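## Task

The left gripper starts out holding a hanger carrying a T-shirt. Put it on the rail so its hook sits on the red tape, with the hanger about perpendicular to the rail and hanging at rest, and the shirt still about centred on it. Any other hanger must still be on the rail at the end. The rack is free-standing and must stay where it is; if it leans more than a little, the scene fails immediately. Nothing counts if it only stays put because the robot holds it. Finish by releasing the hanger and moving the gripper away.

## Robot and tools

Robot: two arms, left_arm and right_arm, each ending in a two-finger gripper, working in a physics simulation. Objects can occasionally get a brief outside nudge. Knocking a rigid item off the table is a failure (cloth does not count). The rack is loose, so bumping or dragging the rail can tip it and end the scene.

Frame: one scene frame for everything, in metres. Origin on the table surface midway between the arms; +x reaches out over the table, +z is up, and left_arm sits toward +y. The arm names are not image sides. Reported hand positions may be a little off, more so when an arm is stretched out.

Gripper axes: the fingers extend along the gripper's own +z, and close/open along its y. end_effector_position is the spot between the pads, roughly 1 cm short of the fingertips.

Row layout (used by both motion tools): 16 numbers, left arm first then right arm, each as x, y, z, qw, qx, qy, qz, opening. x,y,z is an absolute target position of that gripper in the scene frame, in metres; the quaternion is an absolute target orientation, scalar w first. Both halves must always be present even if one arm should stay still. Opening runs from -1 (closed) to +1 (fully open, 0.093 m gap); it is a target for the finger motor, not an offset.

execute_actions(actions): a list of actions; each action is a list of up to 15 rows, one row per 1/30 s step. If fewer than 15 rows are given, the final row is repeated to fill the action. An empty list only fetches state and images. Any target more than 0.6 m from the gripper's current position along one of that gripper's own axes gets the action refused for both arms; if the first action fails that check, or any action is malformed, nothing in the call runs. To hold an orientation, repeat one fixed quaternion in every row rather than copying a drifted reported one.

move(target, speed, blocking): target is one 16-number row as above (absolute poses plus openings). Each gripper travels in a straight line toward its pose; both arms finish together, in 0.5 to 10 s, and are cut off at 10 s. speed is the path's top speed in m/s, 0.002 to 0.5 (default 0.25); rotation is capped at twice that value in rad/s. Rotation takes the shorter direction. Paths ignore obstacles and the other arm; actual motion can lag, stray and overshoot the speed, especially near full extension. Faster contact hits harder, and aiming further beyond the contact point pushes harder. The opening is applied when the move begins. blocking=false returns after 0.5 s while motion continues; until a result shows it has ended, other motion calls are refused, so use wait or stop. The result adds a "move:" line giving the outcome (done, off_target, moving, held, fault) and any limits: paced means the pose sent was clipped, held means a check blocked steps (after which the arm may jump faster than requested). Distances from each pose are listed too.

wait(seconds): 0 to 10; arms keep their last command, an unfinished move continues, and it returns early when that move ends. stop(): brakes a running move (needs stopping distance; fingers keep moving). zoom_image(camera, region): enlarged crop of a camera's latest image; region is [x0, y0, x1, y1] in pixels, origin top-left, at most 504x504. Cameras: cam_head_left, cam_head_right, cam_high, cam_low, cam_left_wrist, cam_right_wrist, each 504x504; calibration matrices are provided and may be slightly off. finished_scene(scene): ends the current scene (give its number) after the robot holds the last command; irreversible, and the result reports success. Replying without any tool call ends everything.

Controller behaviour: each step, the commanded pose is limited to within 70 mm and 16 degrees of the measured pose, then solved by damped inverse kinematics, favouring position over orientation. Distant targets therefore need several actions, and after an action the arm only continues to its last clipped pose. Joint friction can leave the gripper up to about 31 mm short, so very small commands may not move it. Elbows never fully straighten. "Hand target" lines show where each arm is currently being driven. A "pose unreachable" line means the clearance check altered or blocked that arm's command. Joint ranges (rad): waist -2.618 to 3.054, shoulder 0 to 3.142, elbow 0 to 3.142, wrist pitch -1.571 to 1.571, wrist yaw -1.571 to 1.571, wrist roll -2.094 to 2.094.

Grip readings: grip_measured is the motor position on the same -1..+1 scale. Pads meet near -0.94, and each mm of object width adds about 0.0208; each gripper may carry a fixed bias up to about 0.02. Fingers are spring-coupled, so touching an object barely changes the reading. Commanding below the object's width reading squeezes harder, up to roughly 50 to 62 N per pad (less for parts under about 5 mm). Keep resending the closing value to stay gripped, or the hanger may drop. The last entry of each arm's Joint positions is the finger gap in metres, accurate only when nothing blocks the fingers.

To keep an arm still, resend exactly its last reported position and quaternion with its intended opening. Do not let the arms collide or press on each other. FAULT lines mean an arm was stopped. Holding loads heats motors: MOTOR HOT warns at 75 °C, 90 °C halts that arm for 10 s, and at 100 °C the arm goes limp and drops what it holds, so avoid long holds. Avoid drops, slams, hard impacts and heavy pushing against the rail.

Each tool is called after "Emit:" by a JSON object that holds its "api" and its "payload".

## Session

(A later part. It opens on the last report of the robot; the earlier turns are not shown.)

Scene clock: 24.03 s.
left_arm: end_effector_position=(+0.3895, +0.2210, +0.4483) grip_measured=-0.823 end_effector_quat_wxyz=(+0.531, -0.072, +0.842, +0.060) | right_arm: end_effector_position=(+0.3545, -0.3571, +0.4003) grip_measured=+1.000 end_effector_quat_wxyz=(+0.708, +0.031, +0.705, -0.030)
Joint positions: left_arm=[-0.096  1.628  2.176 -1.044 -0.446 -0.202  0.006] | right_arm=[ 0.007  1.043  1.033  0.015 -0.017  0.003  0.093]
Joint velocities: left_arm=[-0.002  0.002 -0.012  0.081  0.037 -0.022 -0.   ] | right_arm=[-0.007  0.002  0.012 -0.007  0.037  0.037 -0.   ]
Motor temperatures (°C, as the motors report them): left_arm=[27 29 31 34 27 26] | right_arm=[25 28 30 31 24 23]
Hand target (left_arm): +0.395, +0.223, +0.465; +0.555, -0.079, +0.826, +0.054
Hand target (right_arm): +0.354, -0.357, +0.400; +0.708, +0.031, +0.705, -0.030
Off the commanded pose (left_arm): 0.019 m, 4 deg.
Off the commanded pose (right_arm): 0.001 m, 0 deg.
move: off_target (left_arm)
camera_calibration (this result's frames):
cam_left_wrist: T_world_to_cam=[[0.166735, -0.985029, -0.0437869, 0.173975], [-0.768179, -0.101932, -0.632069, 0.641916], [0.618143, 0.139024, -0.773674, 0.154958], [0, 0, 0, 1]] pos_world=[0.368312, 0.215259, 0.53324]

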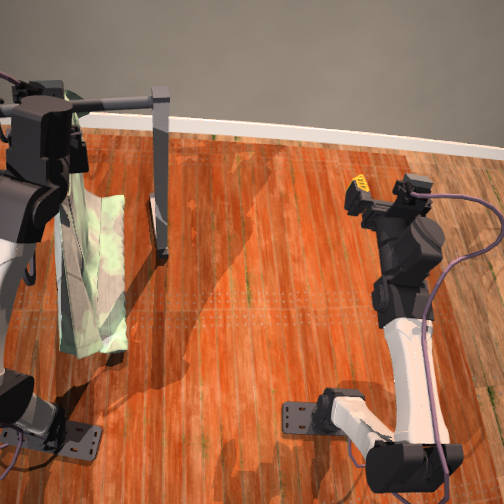

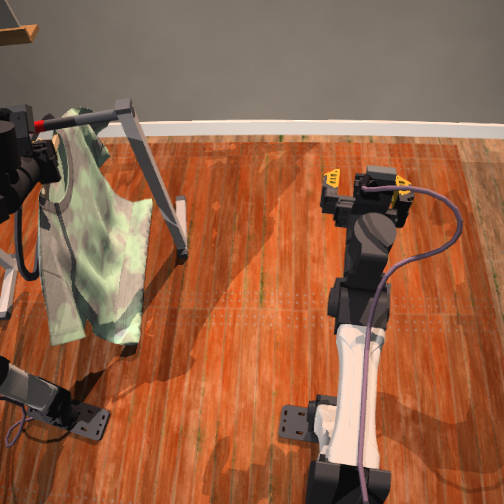

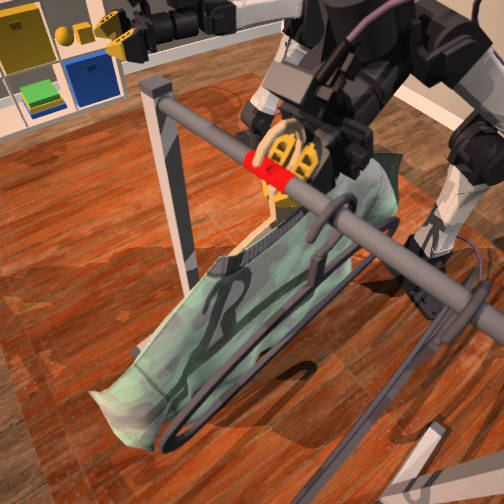

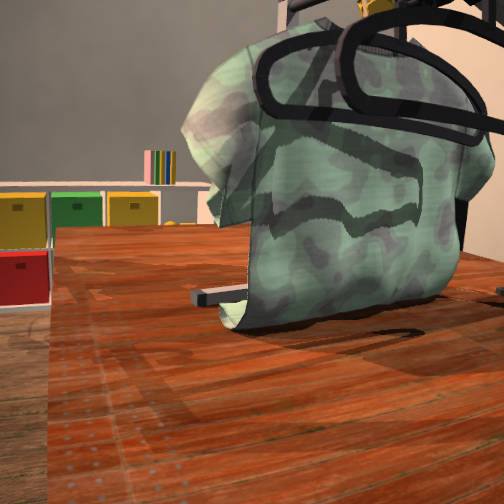

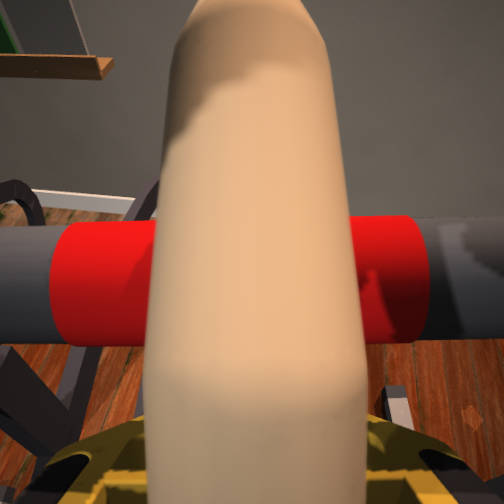

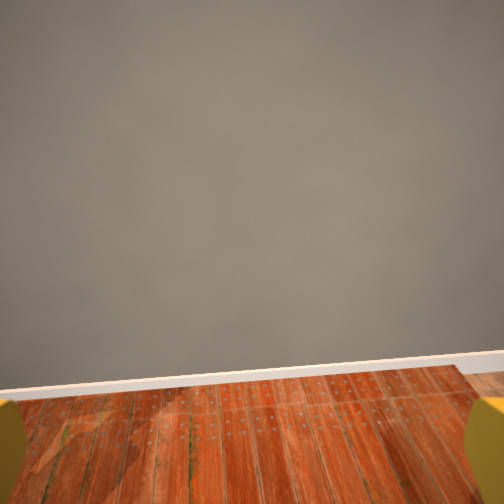

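Emit:
{"api": "move", "payload": {"target": [0.403,0.225,0.443,0.5554,-0.0795,0.8262,0.0535,-0.83, 0.354,-0.357,0.400,0.708,0.031,0.705,-0.030,1], "speed": 0.03}}

Emit:
{"api": "zoom_image", "payload": {"camera": "cam_high", "region": [210, 70, 380, 240]}}

Scene clock: 31.50 s.
left_arm: end_effector_position=(+0.4031, +0.2206, +0.4341) grip_measured=-0.823 end_effector_quat_wxyz=(+0.538, -0.074, +0.838, +0.057) | right_arm: end_effector_position=(+0.3545, -0.3571, +0.4003) grip_measured=+1.000 end_effector_quat_wxyz=(+0.708, +0.031, +0.705, -0.030)
Joint positions: left_arm=[-0.083  1.606  2.055 -0.923 -0.433 -0.196  0.006] | right_arm=[ 0.007  1.043  1.033  0.015 -0.017  0.003  0.093]
Joint velocities: left_arm=[-0.012  0.017 -0.012 -0.007  0.007 -0.037 -0.   ] | right_arm=[ 0.002 -0.012  0.007 -0.051  0.022 -0.022 -0.   ]
Motor temperatures (°C, as the motors report them): left_arm=[27 30 32 36 27 26] | right_arm=[25 28 31 32 24 23]
Hand target (left_arm): +0.403, +0.225, +0.443; +0.555, -0.080, +0.826, +0.054
Hand target (right_arm): +0.354, -0.357, +0.400; +0.708, +0.031, +0.705, -0.030
Off the commanded pose (left_arm): 0.010 m, 2 deg.
Off the commanded pose (right_arm): 0.001 m, 0 deg.
move: done
camera_calibration (this result's frames):
cam_left_wrist: T_world_to_cam=[[0.16688, -0.985395, -0.033885, 0.166401], [-0.756436, -0.105911, -0.645435, 0.645258], [0.63242, 0.133342, -0.763063, 0.126534], [0, 0, 0, 1]] pos_world=[0.380304, 0.215438, 0.518664]

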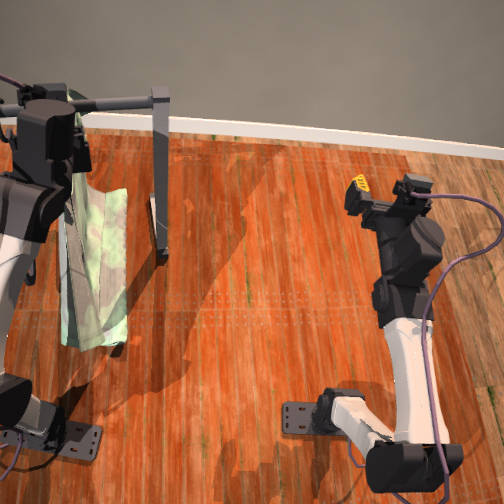

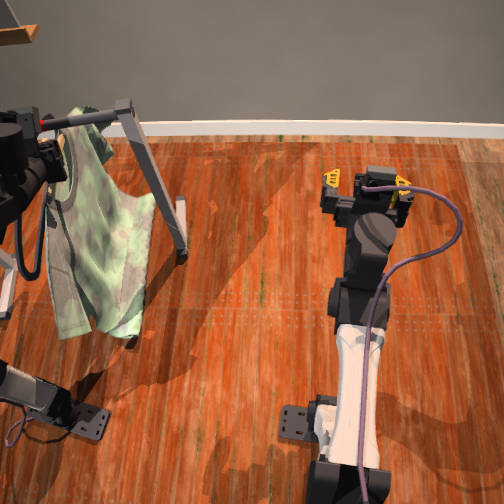

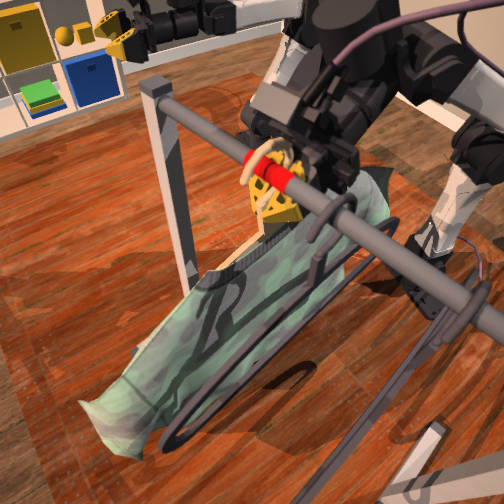

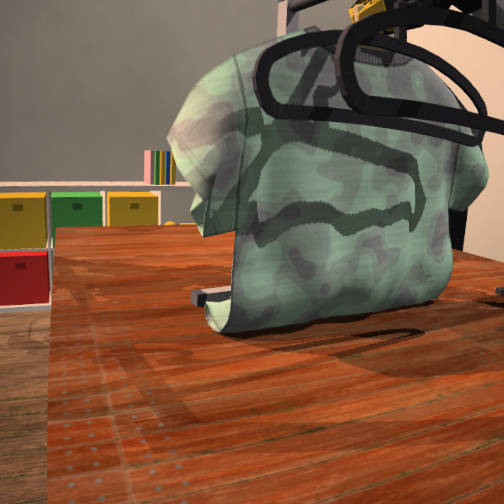

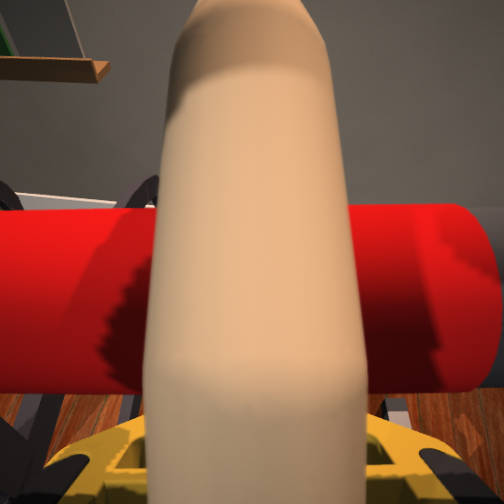

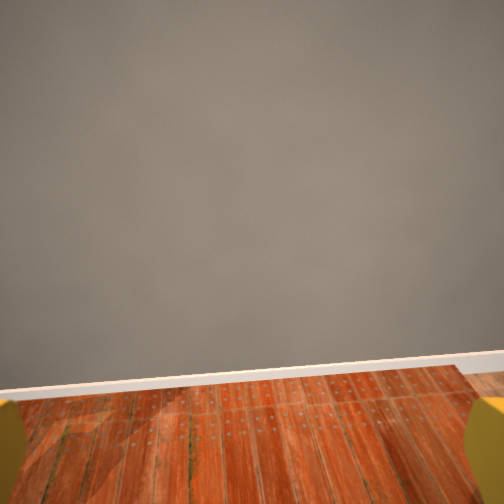

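Region (210, 70, 380, 240) of cam_high's 504x504 image, scaled by 2.965, with more detail than that image has.

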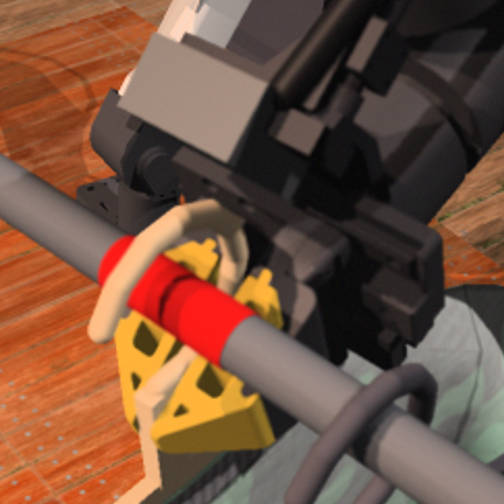

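Emit:
{"api": "move", "payload": {"target": [0.403,0.228,0.435,0.5554,-0.0795,0.8262,0.0535,-0.83, 0.354,-0.357,0.400,0.708,0.031,0.705,-0.030,1], "speed": 0.04}}

Emit:
{"api": "zoom_image", "payload": {"camera": "cam_high", "region": [210, 70, 380, 240]}}

Scene clock: 33.23 s.
left_arm: end_effector_position=(+0.4031, +0.2237, +0.4275) grip_measured=-0.823 end_effector_quat_wxyz=(+0.540, -0.075, +0.837, +0.056) | right_arm: end_effector_position=(+0.3545, -0.3571, +0.4003) grip_measured=+1.000 end_effector_quat_wxyz=(+0.708, +0.031, +0.705, -0.030)
Joint positions: left_arm=[-0.073  1.578  1.987 -0.877 -0.425 -0.191  0.006] | right_arm=[ 0.007  1.043  1.033  0.015 -0.017  0.003  0.093]
Joint velocities: left_arm=[-0.017  0.002 -0.022 -0.007 -0.066  0.007  0.   ] | right_arm=[-0.012 -0.012 -0.007  0.007  0.022 -0.007 -0.001]
Motor temperatures (°C, as the motors report them): left_arm=[27 31 32 37 27 26] | right_arm=[25 28 32 32 24 23]
Hand target (left_arm): +0.403, +0.228, +0.435; +0.555, -0.080, +0.827, +0.054
Hand target (right_arm): +0.354, -0.357, +0.400; +0.708, +0.031, +0.705, -0.030
Off the commanded pose (left_arm): 0.009 m, 2 deg.
Off the commanded pose (right_arm): 0.001 m, 0 deg.
move: done
camera_calibration (this result's frames):
cam_left_wrist: T_world_to_cam=[[0.167606, -0.985346, -0.031652, 0.168008], [-0.753575, -0.107349, -0.648538, 0.641888], [0.635636, 0.132551, -0.760524, 0.118843], [0, 0, 0, 1]] pos_world=[0.380011, 0.218699, 0.51199]

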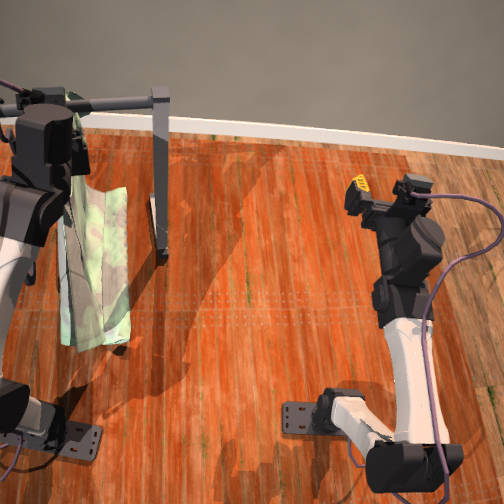

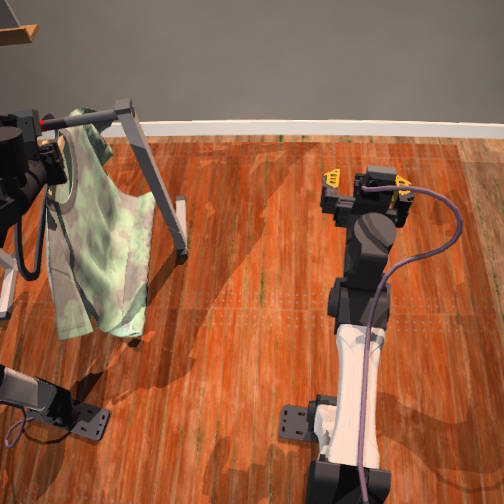

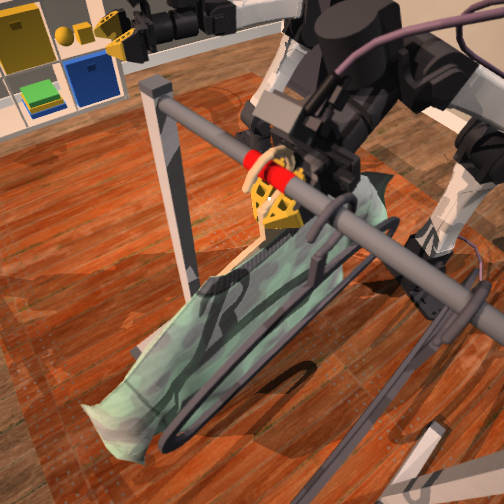

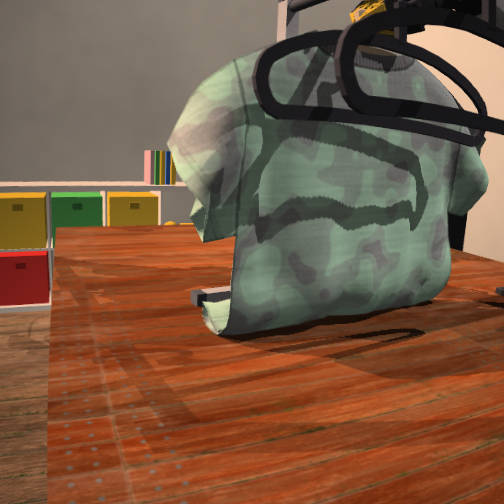

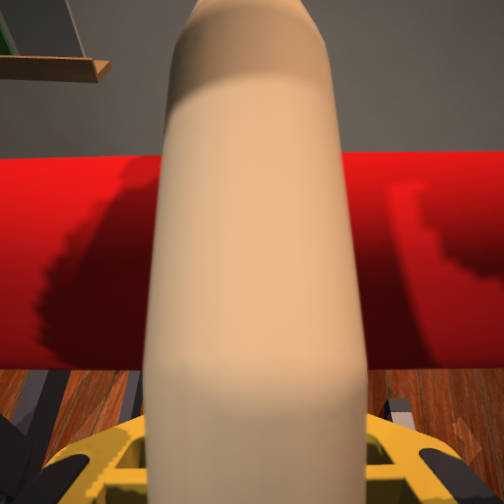

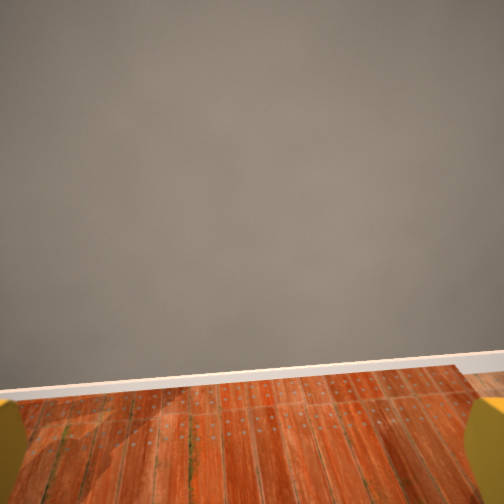

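Region (210, 70, 380, 240) of cam_high's 504x504 image, scaled by 2.965, with more detail than that image has.

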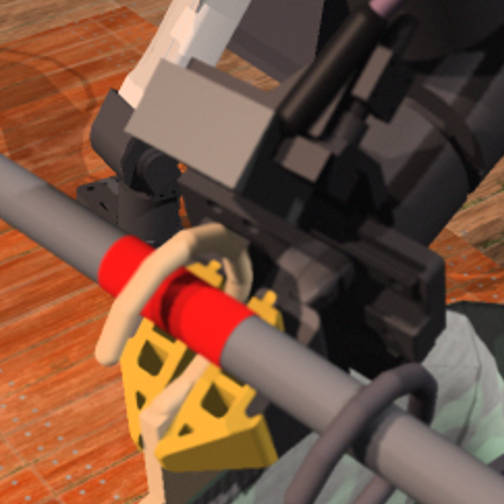

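Emit:
{"api": "execute_actions", "payload": {"actions": [[[0.403,0.228,0.434,0.5554,-0.0795,0.8262,0.0535,-0.83, 0.354,-0.357,0.400,0.708,0.031,0.705,-0.030,1],[0.403,0.228,0.433,0.5554,-0.0795,0.8262,0.0535,-0.83, 0.354,-0.357,0.400,0.708,0.031,0.705,-0.030,1],[0.403,0.228,0.432,0.5554,-0.0795,0.8262,0.0535,-0.83, 0.354,-0.357,0.400,0.708,0.031,0.705,-0.030,1],[0.403,0.228,0.431,0.5554,-0.0795,0.8262,0.0535,-0.83, 0.354,-0.357,0.400,0.708,0.031,0.705,-0.030,1],[0.403,0.228,0.430,0.5554,-0.0795,0.8262,0.0535,-0.83, 0.354,-0.357,0.400,0.708,0.031,0.705,-0.030,1]]]}}

Emit:
{"api": "zoom_image", "payload": {"camera": "cam_high", "region": [210, 70, 380, 240]}}

Scene clock: 34.37 s.
left_arm: end_effector_position=(+0.4035, +0.2236, +0.4227) grip_measured=-0.823 end_effector_quat_wxyz=(+0.540, -0.075, +0.836, +0.056) | right_arm: end_effector_position=(+0.3545, -0.3571, +0.4003) grip_measured=+1.000 end_effector_quat_wxyz=(+0.708, +0.031, +0.705, -0.030)
Joint positions: left_arm=[-0.073  1.564  1.949 -0.851 -0.424 -0.191  0.006] | right_arm=[ 0.007  1.043  1.033  0.015 -0.017  0.003  0.093]
Joint velocities: left_arm=[ 0.007  0.002  0.002  0.007 -0.037 -0.022 -0.   ] | right_arm=[-0.002  0.002 -0.012 -0.081 -0.037  0.095 -0.   ]
Motor temperatures (°C, as the motors report them): left_arm=[27 31 32 37 27 26] | right_arm=[25 28 32 32 24 23]
Hand target (left_arm): +0.403, +0.228, +0.430; +0.555, -0.080, +0.826, +0.054
Hand target (right_arm): +0.354, -0.357, +0.400; +0.708, +0.031, +0.705, -0.030
Off the commanded pose (left_arm): 0.009 m, 2 deg.
Off the commanded pose (right_arm): 0.001 m, 0 deg.
camera_calibration (this result's frames):
cam_left_wrist: T_world_to_cam=[[0.167147, -0.985433, -0.0313528, 0.167736], [-0.752987, -0.107063, -0.649267, 0.638995], [0.636453, 0.132131, -0.759914, 0.114518], [0, 0, 0, 1]] pos_world=[0.380234, 0.218574, 0.507162]

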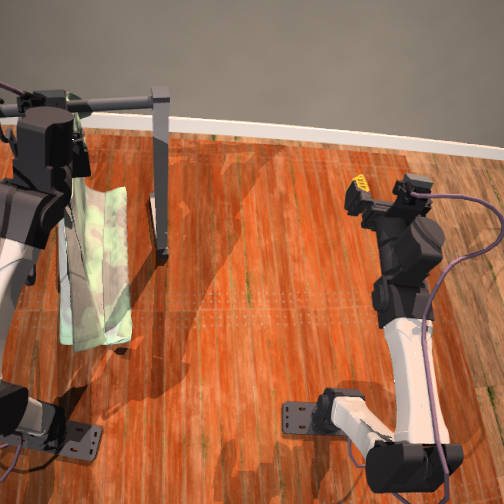

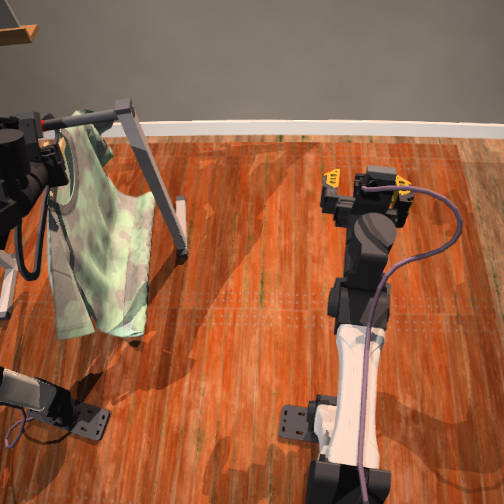

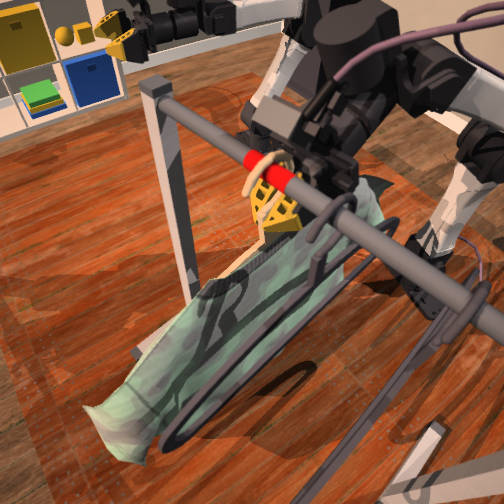

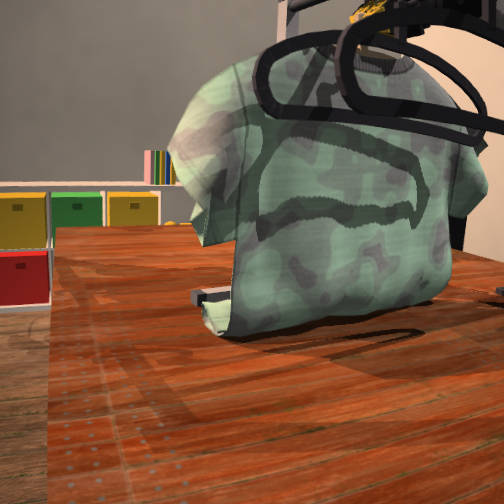

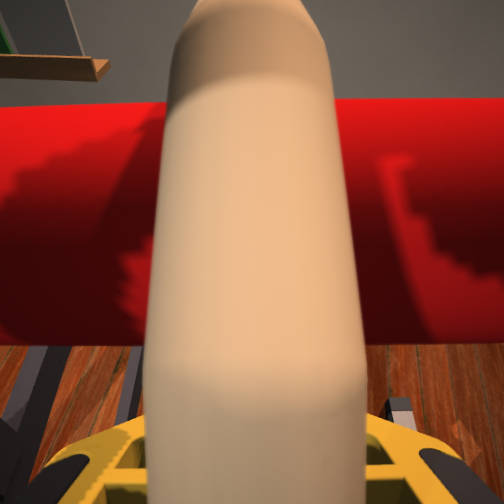

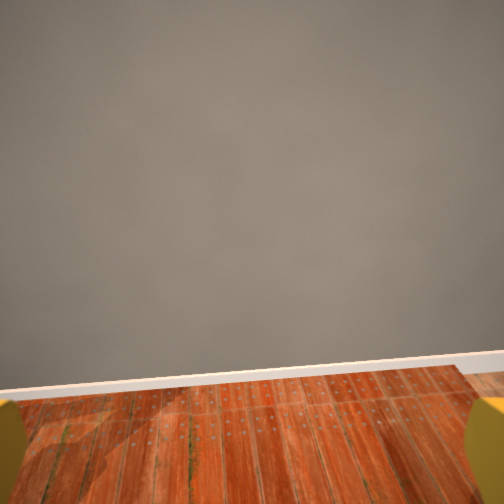

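Region (210, 70, 380, 240) of cam_high's 504x504 image, scaled by 2.965, with more detail than that image has.

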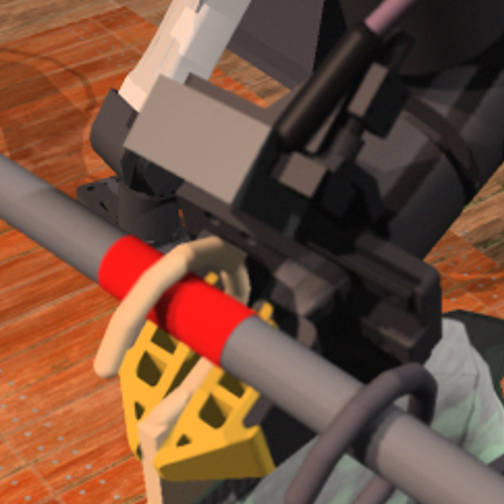

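Practically on the rail. Releasing gradually.

Emit:
{"api": "execute_actions", "payload": {"actions": [[[0.403,0.228,0.430,0.5554,-0.0795,0.8262,0.0535,-0.78, 0.354,-0.357,0.400,0.708,0.031,0.705,-0.030,1],[0.403,0.228,0.430,0.5554,-0.0795,0.8262,0.0535,-0.74, 0.354,-0.357,0.400,0.708,0.031,0.705,-0.030,1],[0.403,0.228,0.430,0.5554,-0.0795,0.8262,0.0535,-0.70, 0.354,-0.357,0.400,0.708,0.031,0.705,-0.030,1],[0.403,0.228,0.430,0.5554,-0.0795,0.8262,0.0535,-0.67, 0.354,-0.357,0.400,0.708,0.031,0.705,-0.030,1],[0.403,0.228,0.430,0.5554,-0.0795,0.8262,0.0535,-0.64, 0.354,-0.357,0.400,0.708,0.031,0.705,-0.030,1],[0.403,0.228,0.430,0.5554,-0.0795,0.8262,0.0535,-0.61, 0.354,-0.357,0.400,0.708,0.031,0.705,-0.030,1],[0.403,0.228,0.430,0.5554,-0.0795,0.8262,0.0535,-0.58, 0.354,-0.357,0.400,0.708,0.031,0.705,-0.030,1],[0.403,0.228,0.430,0.5554,-0.0795,0.8262,0.0535,-0.54, 0.354,-0.357,0.400,0.708,0.031,0.705,-0.030,1],[0.403,0.228,0.430,0.5554,-0.0795,0.8262,0.0535,-0.48, 0.354,-0.357,0.400,0.708,0.031,0.705,-0.030,1],[0.403,0.228,0.430,0.5554,-0.0795,0.8262,0.0535,-0.40, 0.354,-0.357,0.400,0.708,0.031,0.705,-0.030,1],[0.403,0.228,0.430,0.5554,-0.0795,0.8262,0.0535,-0.30, 0.354,-0.357,0.400,0.708,0.031,0.705,-0.030,1],[0.403,0.228,0.430,0.5554,-0.0795,0.8262,0.0535,-0.20, 0.354,-0.357,0.400,0.708,0.031,0.705,-0.030,1],[0.403,0.228,0.430,0.5554,-0.0795,0.8262,0.0535,-0.10, 0.354,-0.357,0.400,0.708,0.031,0.705,-0.030,1]]]}}

Emit:
{"api": "zoom_image", "payload": {"camera": "cam_high", "region": [190, 70, 400, 280]}}

Scene clock: 35.57 s.
left_arm: end_effector_position=(+0.4037, +0.2235, +0.4333) grip_measured=-0.105 end_effector_quat_wxyz=(+0.557, -0.079, +0.825, +0.050) | right_arm: end_effector_position=(+0.3545, -0.3571, +0.4003) grip_measured=+1.000 end_effector_quat_wxyz=(+0.708, +0.031, +0.705, -0.030)
Joint positions: left_arm=[-0.073  1.555  1.949 -0.818 -0.424 -0.191  0.04 ] | right_arm=[ 0.007  1.043  1.033  0.015 -0.017  0.003  0.093]
Joint velocities: left_arm=[-0.012 -0.007 -0.007 -0.007  0.022  0.007  0.005] | right_arm=[ 0.002  0.007 -0.007 -0.022 -0.066  0.051  0.   ]
Motor temperatures (°C, as the motors report them): left_arm=[27 31 32 37 27 26] | right_arm=[25 28 32 32 24 23]
Hand target (left_arm): +0.403, +0.228, +0.430; +0.555, -0.080, +0.826, +0.053
Hand target (right_arm): +0.354, -0.357, +0.400; +0.708, +0.031, +0.705, -0.030
Off the commanded pose (left_arm): 0.006 m, 0 deg.
Off the commanded pose (right_arm): 0.001 m, 0 deg.
camera_calibration (this result's frames):
cam_left_wrist: T_world_to_cam=[[0.167912, -0.98571, -0.0134979, 0.159992], [-0.726005, -0.114386, -0.67811, 0.649276], [0.666875, 0.123662, -0.734837, 0.1012], [0, 0, 0, 1]] pos_world=[0.377025, 0.219459, 0.516806]

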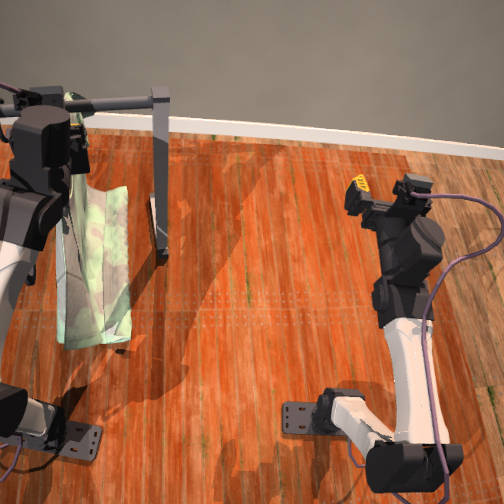

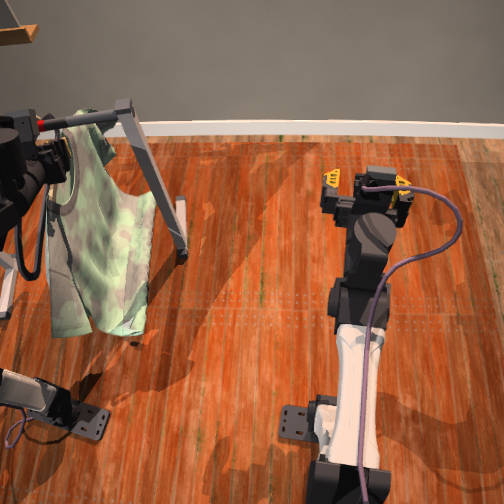

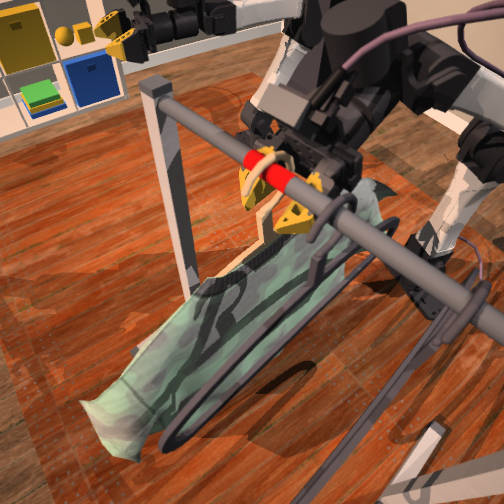

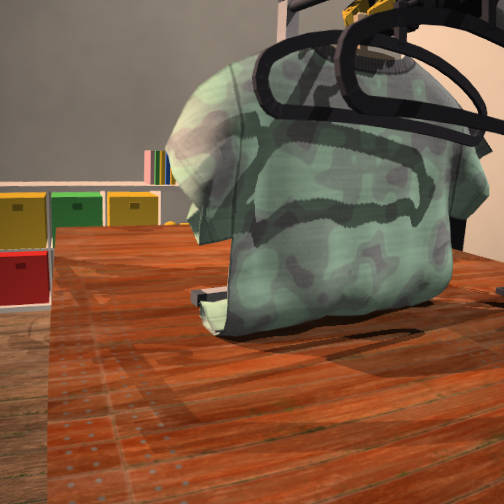

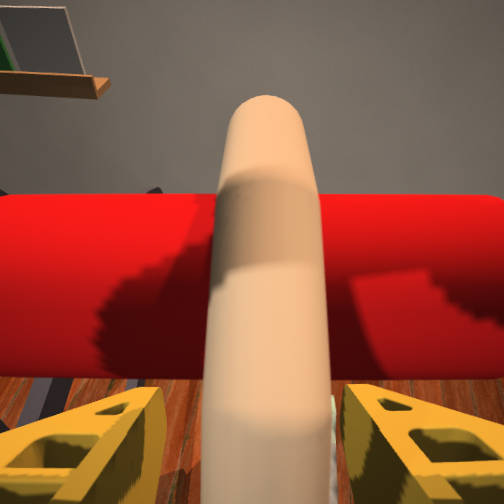

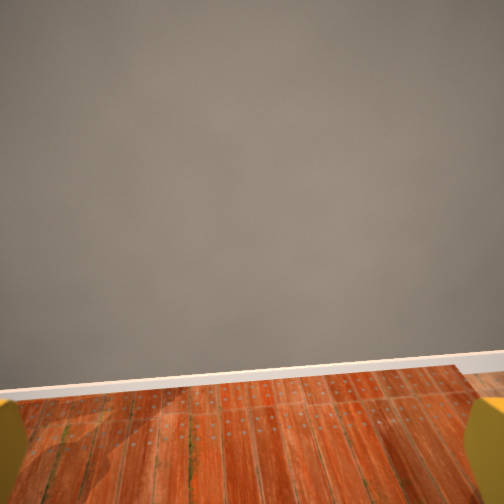

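Region (190, 70, 400, 280) of cam_high's 504x504 image, scaled by 2.400, with more detail than that image has.

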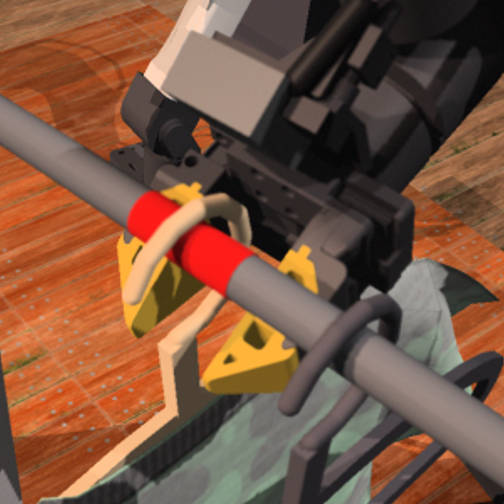

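Emit:
{"api": "move", "payload": {"target": [0.24,0.19,0.49,0.62,0.0,0.785,0.0,-0.1, 0.354,-0.357,0.400,0.708,0.031,0.705,-0.030,1], "speed": 0.15}}

Scene clock: 37.57 s.
left_arm: end_effector_position=(+0.2423, +0.1874, +0.5000) grip_measured=-0.102 end_effector_quat_wxyz=(+0.629, -0.003, +0.777, -0.004) | right_arm: end_effector_position=(+0.3545, -0.3571, +0.4003) grip_measured=+1.000 end_effector_quat_wxyz=(+0.708, +0.031, +0.705, -0.030)
Joint positions: left_arm=[-0.489  1.142  1.825 -0.952 -0.673 -0.18   0.04 ] | right_arm=[ 0.007  1.043  1.033  0.015 -0.017  0.003  0.093]
Joint velocities: left_arm=[-0.007 -0.012 -0.017 -0.022 -0.051 -0.051 -0.   ] | right_arm=[ 0.002 -0.012 -0.022  0.007  0.007 -0.11  -0.   ]
Motor temperatures (°C, as the motors report them): left_arm=[27 31 32 37 27 26] | right_arm=[25 28 32 33 24 23]
Hand target (left_arm): +0.240, +0.187, +0.492; +0.621, +0.002, +0.784, +0.002
Hand target (right_arm): +0.354, -0.357, +0.400; +0.708, +0.031, +0.705, -0.030
Off the commanded pose (left_arm): 0.011 m, 1 deg.
Off the commanded pose (right_arm): 0.001 m, 0 deg.
move: off_target (left_arm)
camera_calibration (this result's frames):
cam_left_wrist: T_world_to_cam=[[-0.0138677, -0.999817, -0.0131894, 0.198899], [-0.605493, 0.0188941, -0.795626, 0.577821], [0.79573, -0.00304742, -0.605644, 0.190158], [0, 0, 0, 1]] pos_world=[0.201311, 0.188524, 0.577521]

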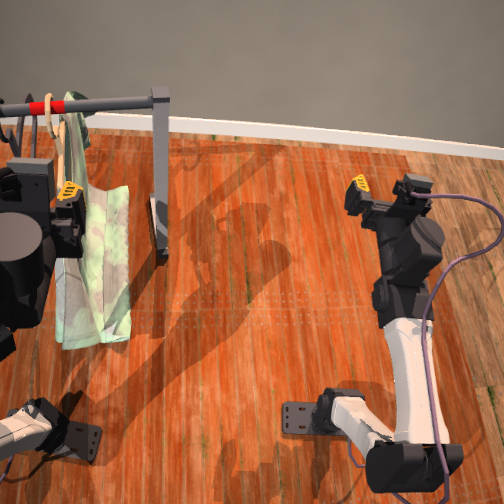

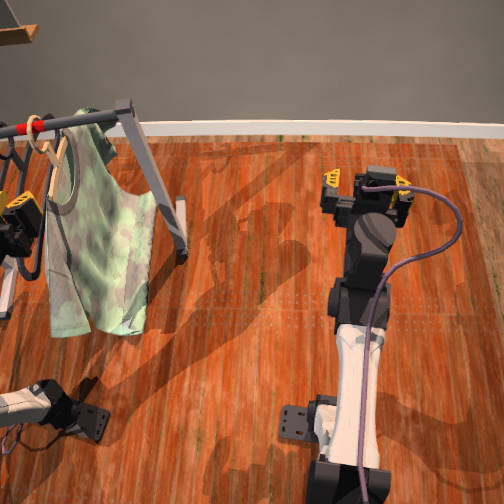

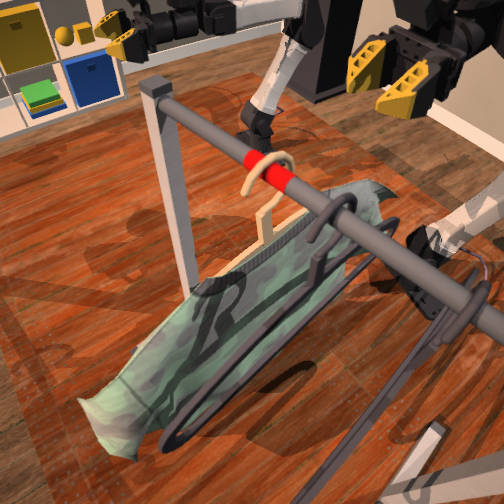

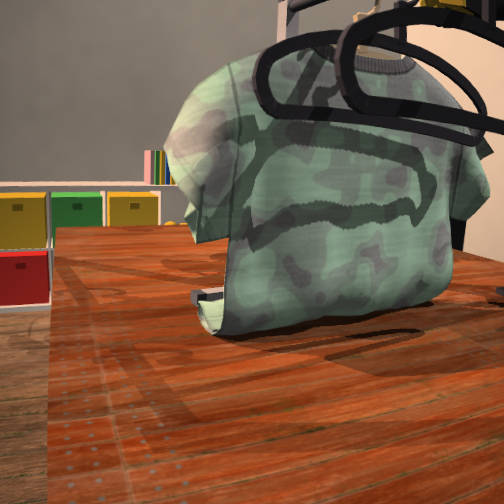

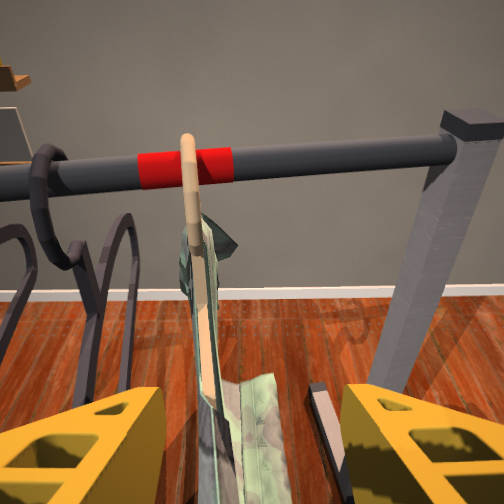

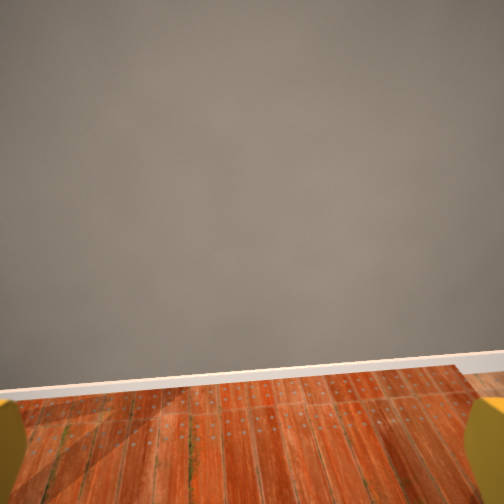

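Emit:
{"api": "move", "payload": {"target": [0.2,0.03,0.5,0.566,0.319,0.717,-0.252,-0.1, 0.354,-0.357,0.400,0.708,0.031,0.705,-0.030,1], "speed": 0.3}}

Emit:
{"api": "zoom_image", "payload": {"camera": "cam_head_right", "region": [0, 80, 200, 280]}}

Scene clock: 39.83 s.
left_arm: end_effector_position=(+0.2023, +0.0351, +0.4929) grip_measured=-0.102 end_effector_quat_wxyz=(+0.561, +0.312, +0.726, -0.245) | right_arm: end_effector_position=(+0.3545, -0.3571, +0.4003) grip_measured=+1.000 end_effector_quat_wxyz=(+0.708, +0.031, +0.705, -0.030)
Joint positions: left_arm=[-0.595  1.225  1.847 -0.875  0.018 -0.001  0.04 ] | right_arm=[ 0.007  1.043  1.033  0.015 -0.017  0.003  0.093]
Joint velocities: left_arm=[-0.002 -0.012 -0.002  0.051 -0.022  0.007  0.001] | right_arm=[ 0.007 -0.007  0.027 -0.037  0.037 -0.037  0.   ]
Motor temperatures (°C, as the motors report them): left_arm=[27 31 32 37 27 26] | right_arm=[25 28 32 33 24 23]
Hand target (left_arm): +0.201, +0.029, +0.499; +0.565, +0.319, +0.718, -0.252
Hand target (right_arm): +0.354, -0.357, +0.400; +0.708, +0.031, +0.705, -0.030
Off the commanded pose (left_arm): 0.009 m, 2 deg.
Off the commanded pose (right_arm): 0.001 m, 0 deg.
move: done
camera_calibration (this result's frames):
cam_left_wrist: T_world_to_cam=[[-0.738161, -0.674422, -0.0165261, 0.182766], [-0.421808, 0.480513, -0.768886, 0.484207], [0.526495, -0.56059, -0.639173, 0.307789], [0, 0, 0, 1]] pos_world=[0.177104, 0.0631372, 0.57205]

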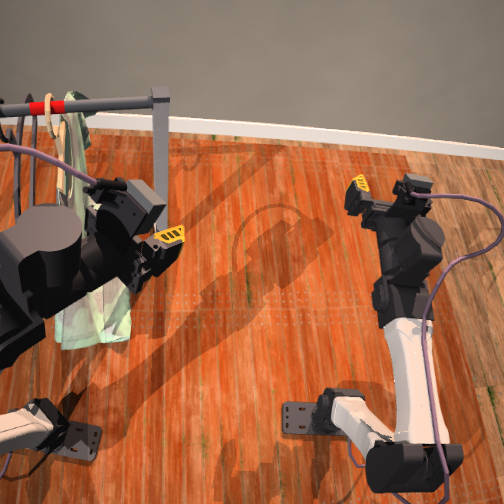

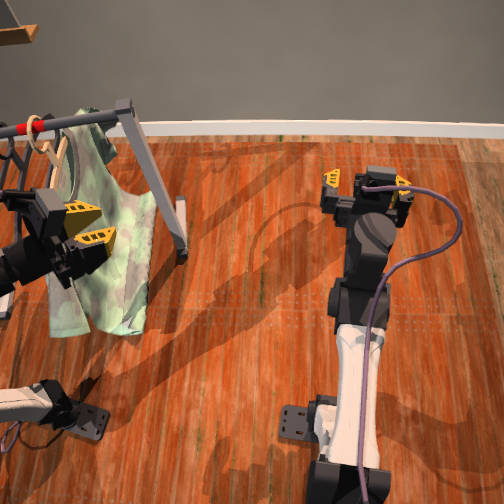

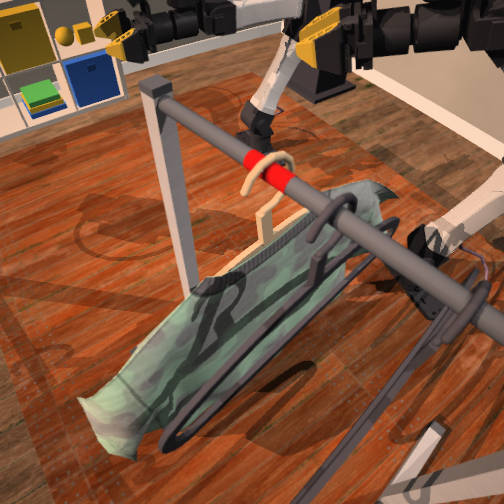

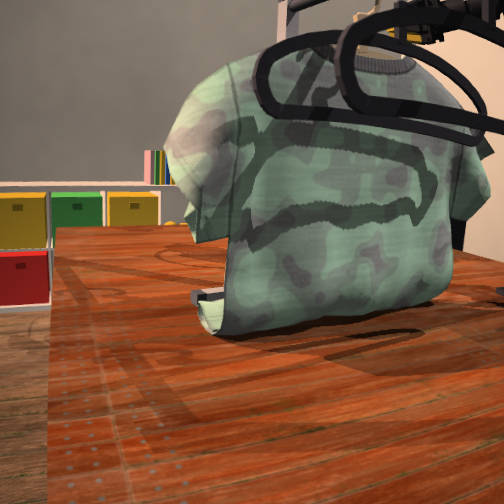

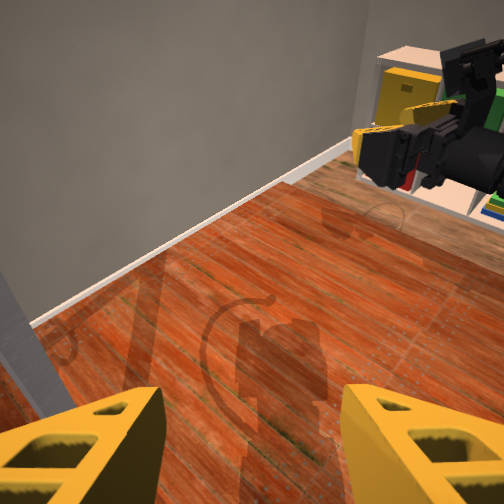

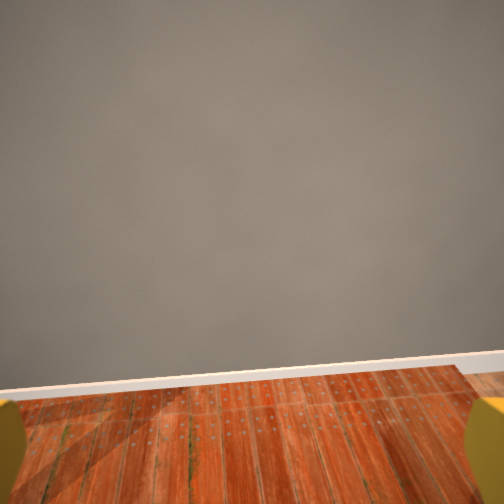

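Region (0, 80, 200, 280) of cam_head_right's 504x504 image, scaled by 2.520, with more detail than that image has.

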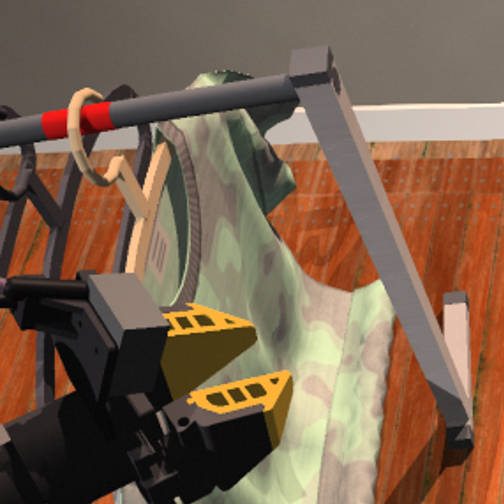

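The hanger is on the tape, still, and the shirt is centred.

Emit:
{"api": "finished_scene", "payload": {"scene": 1}}

The scene is finished: the task was done.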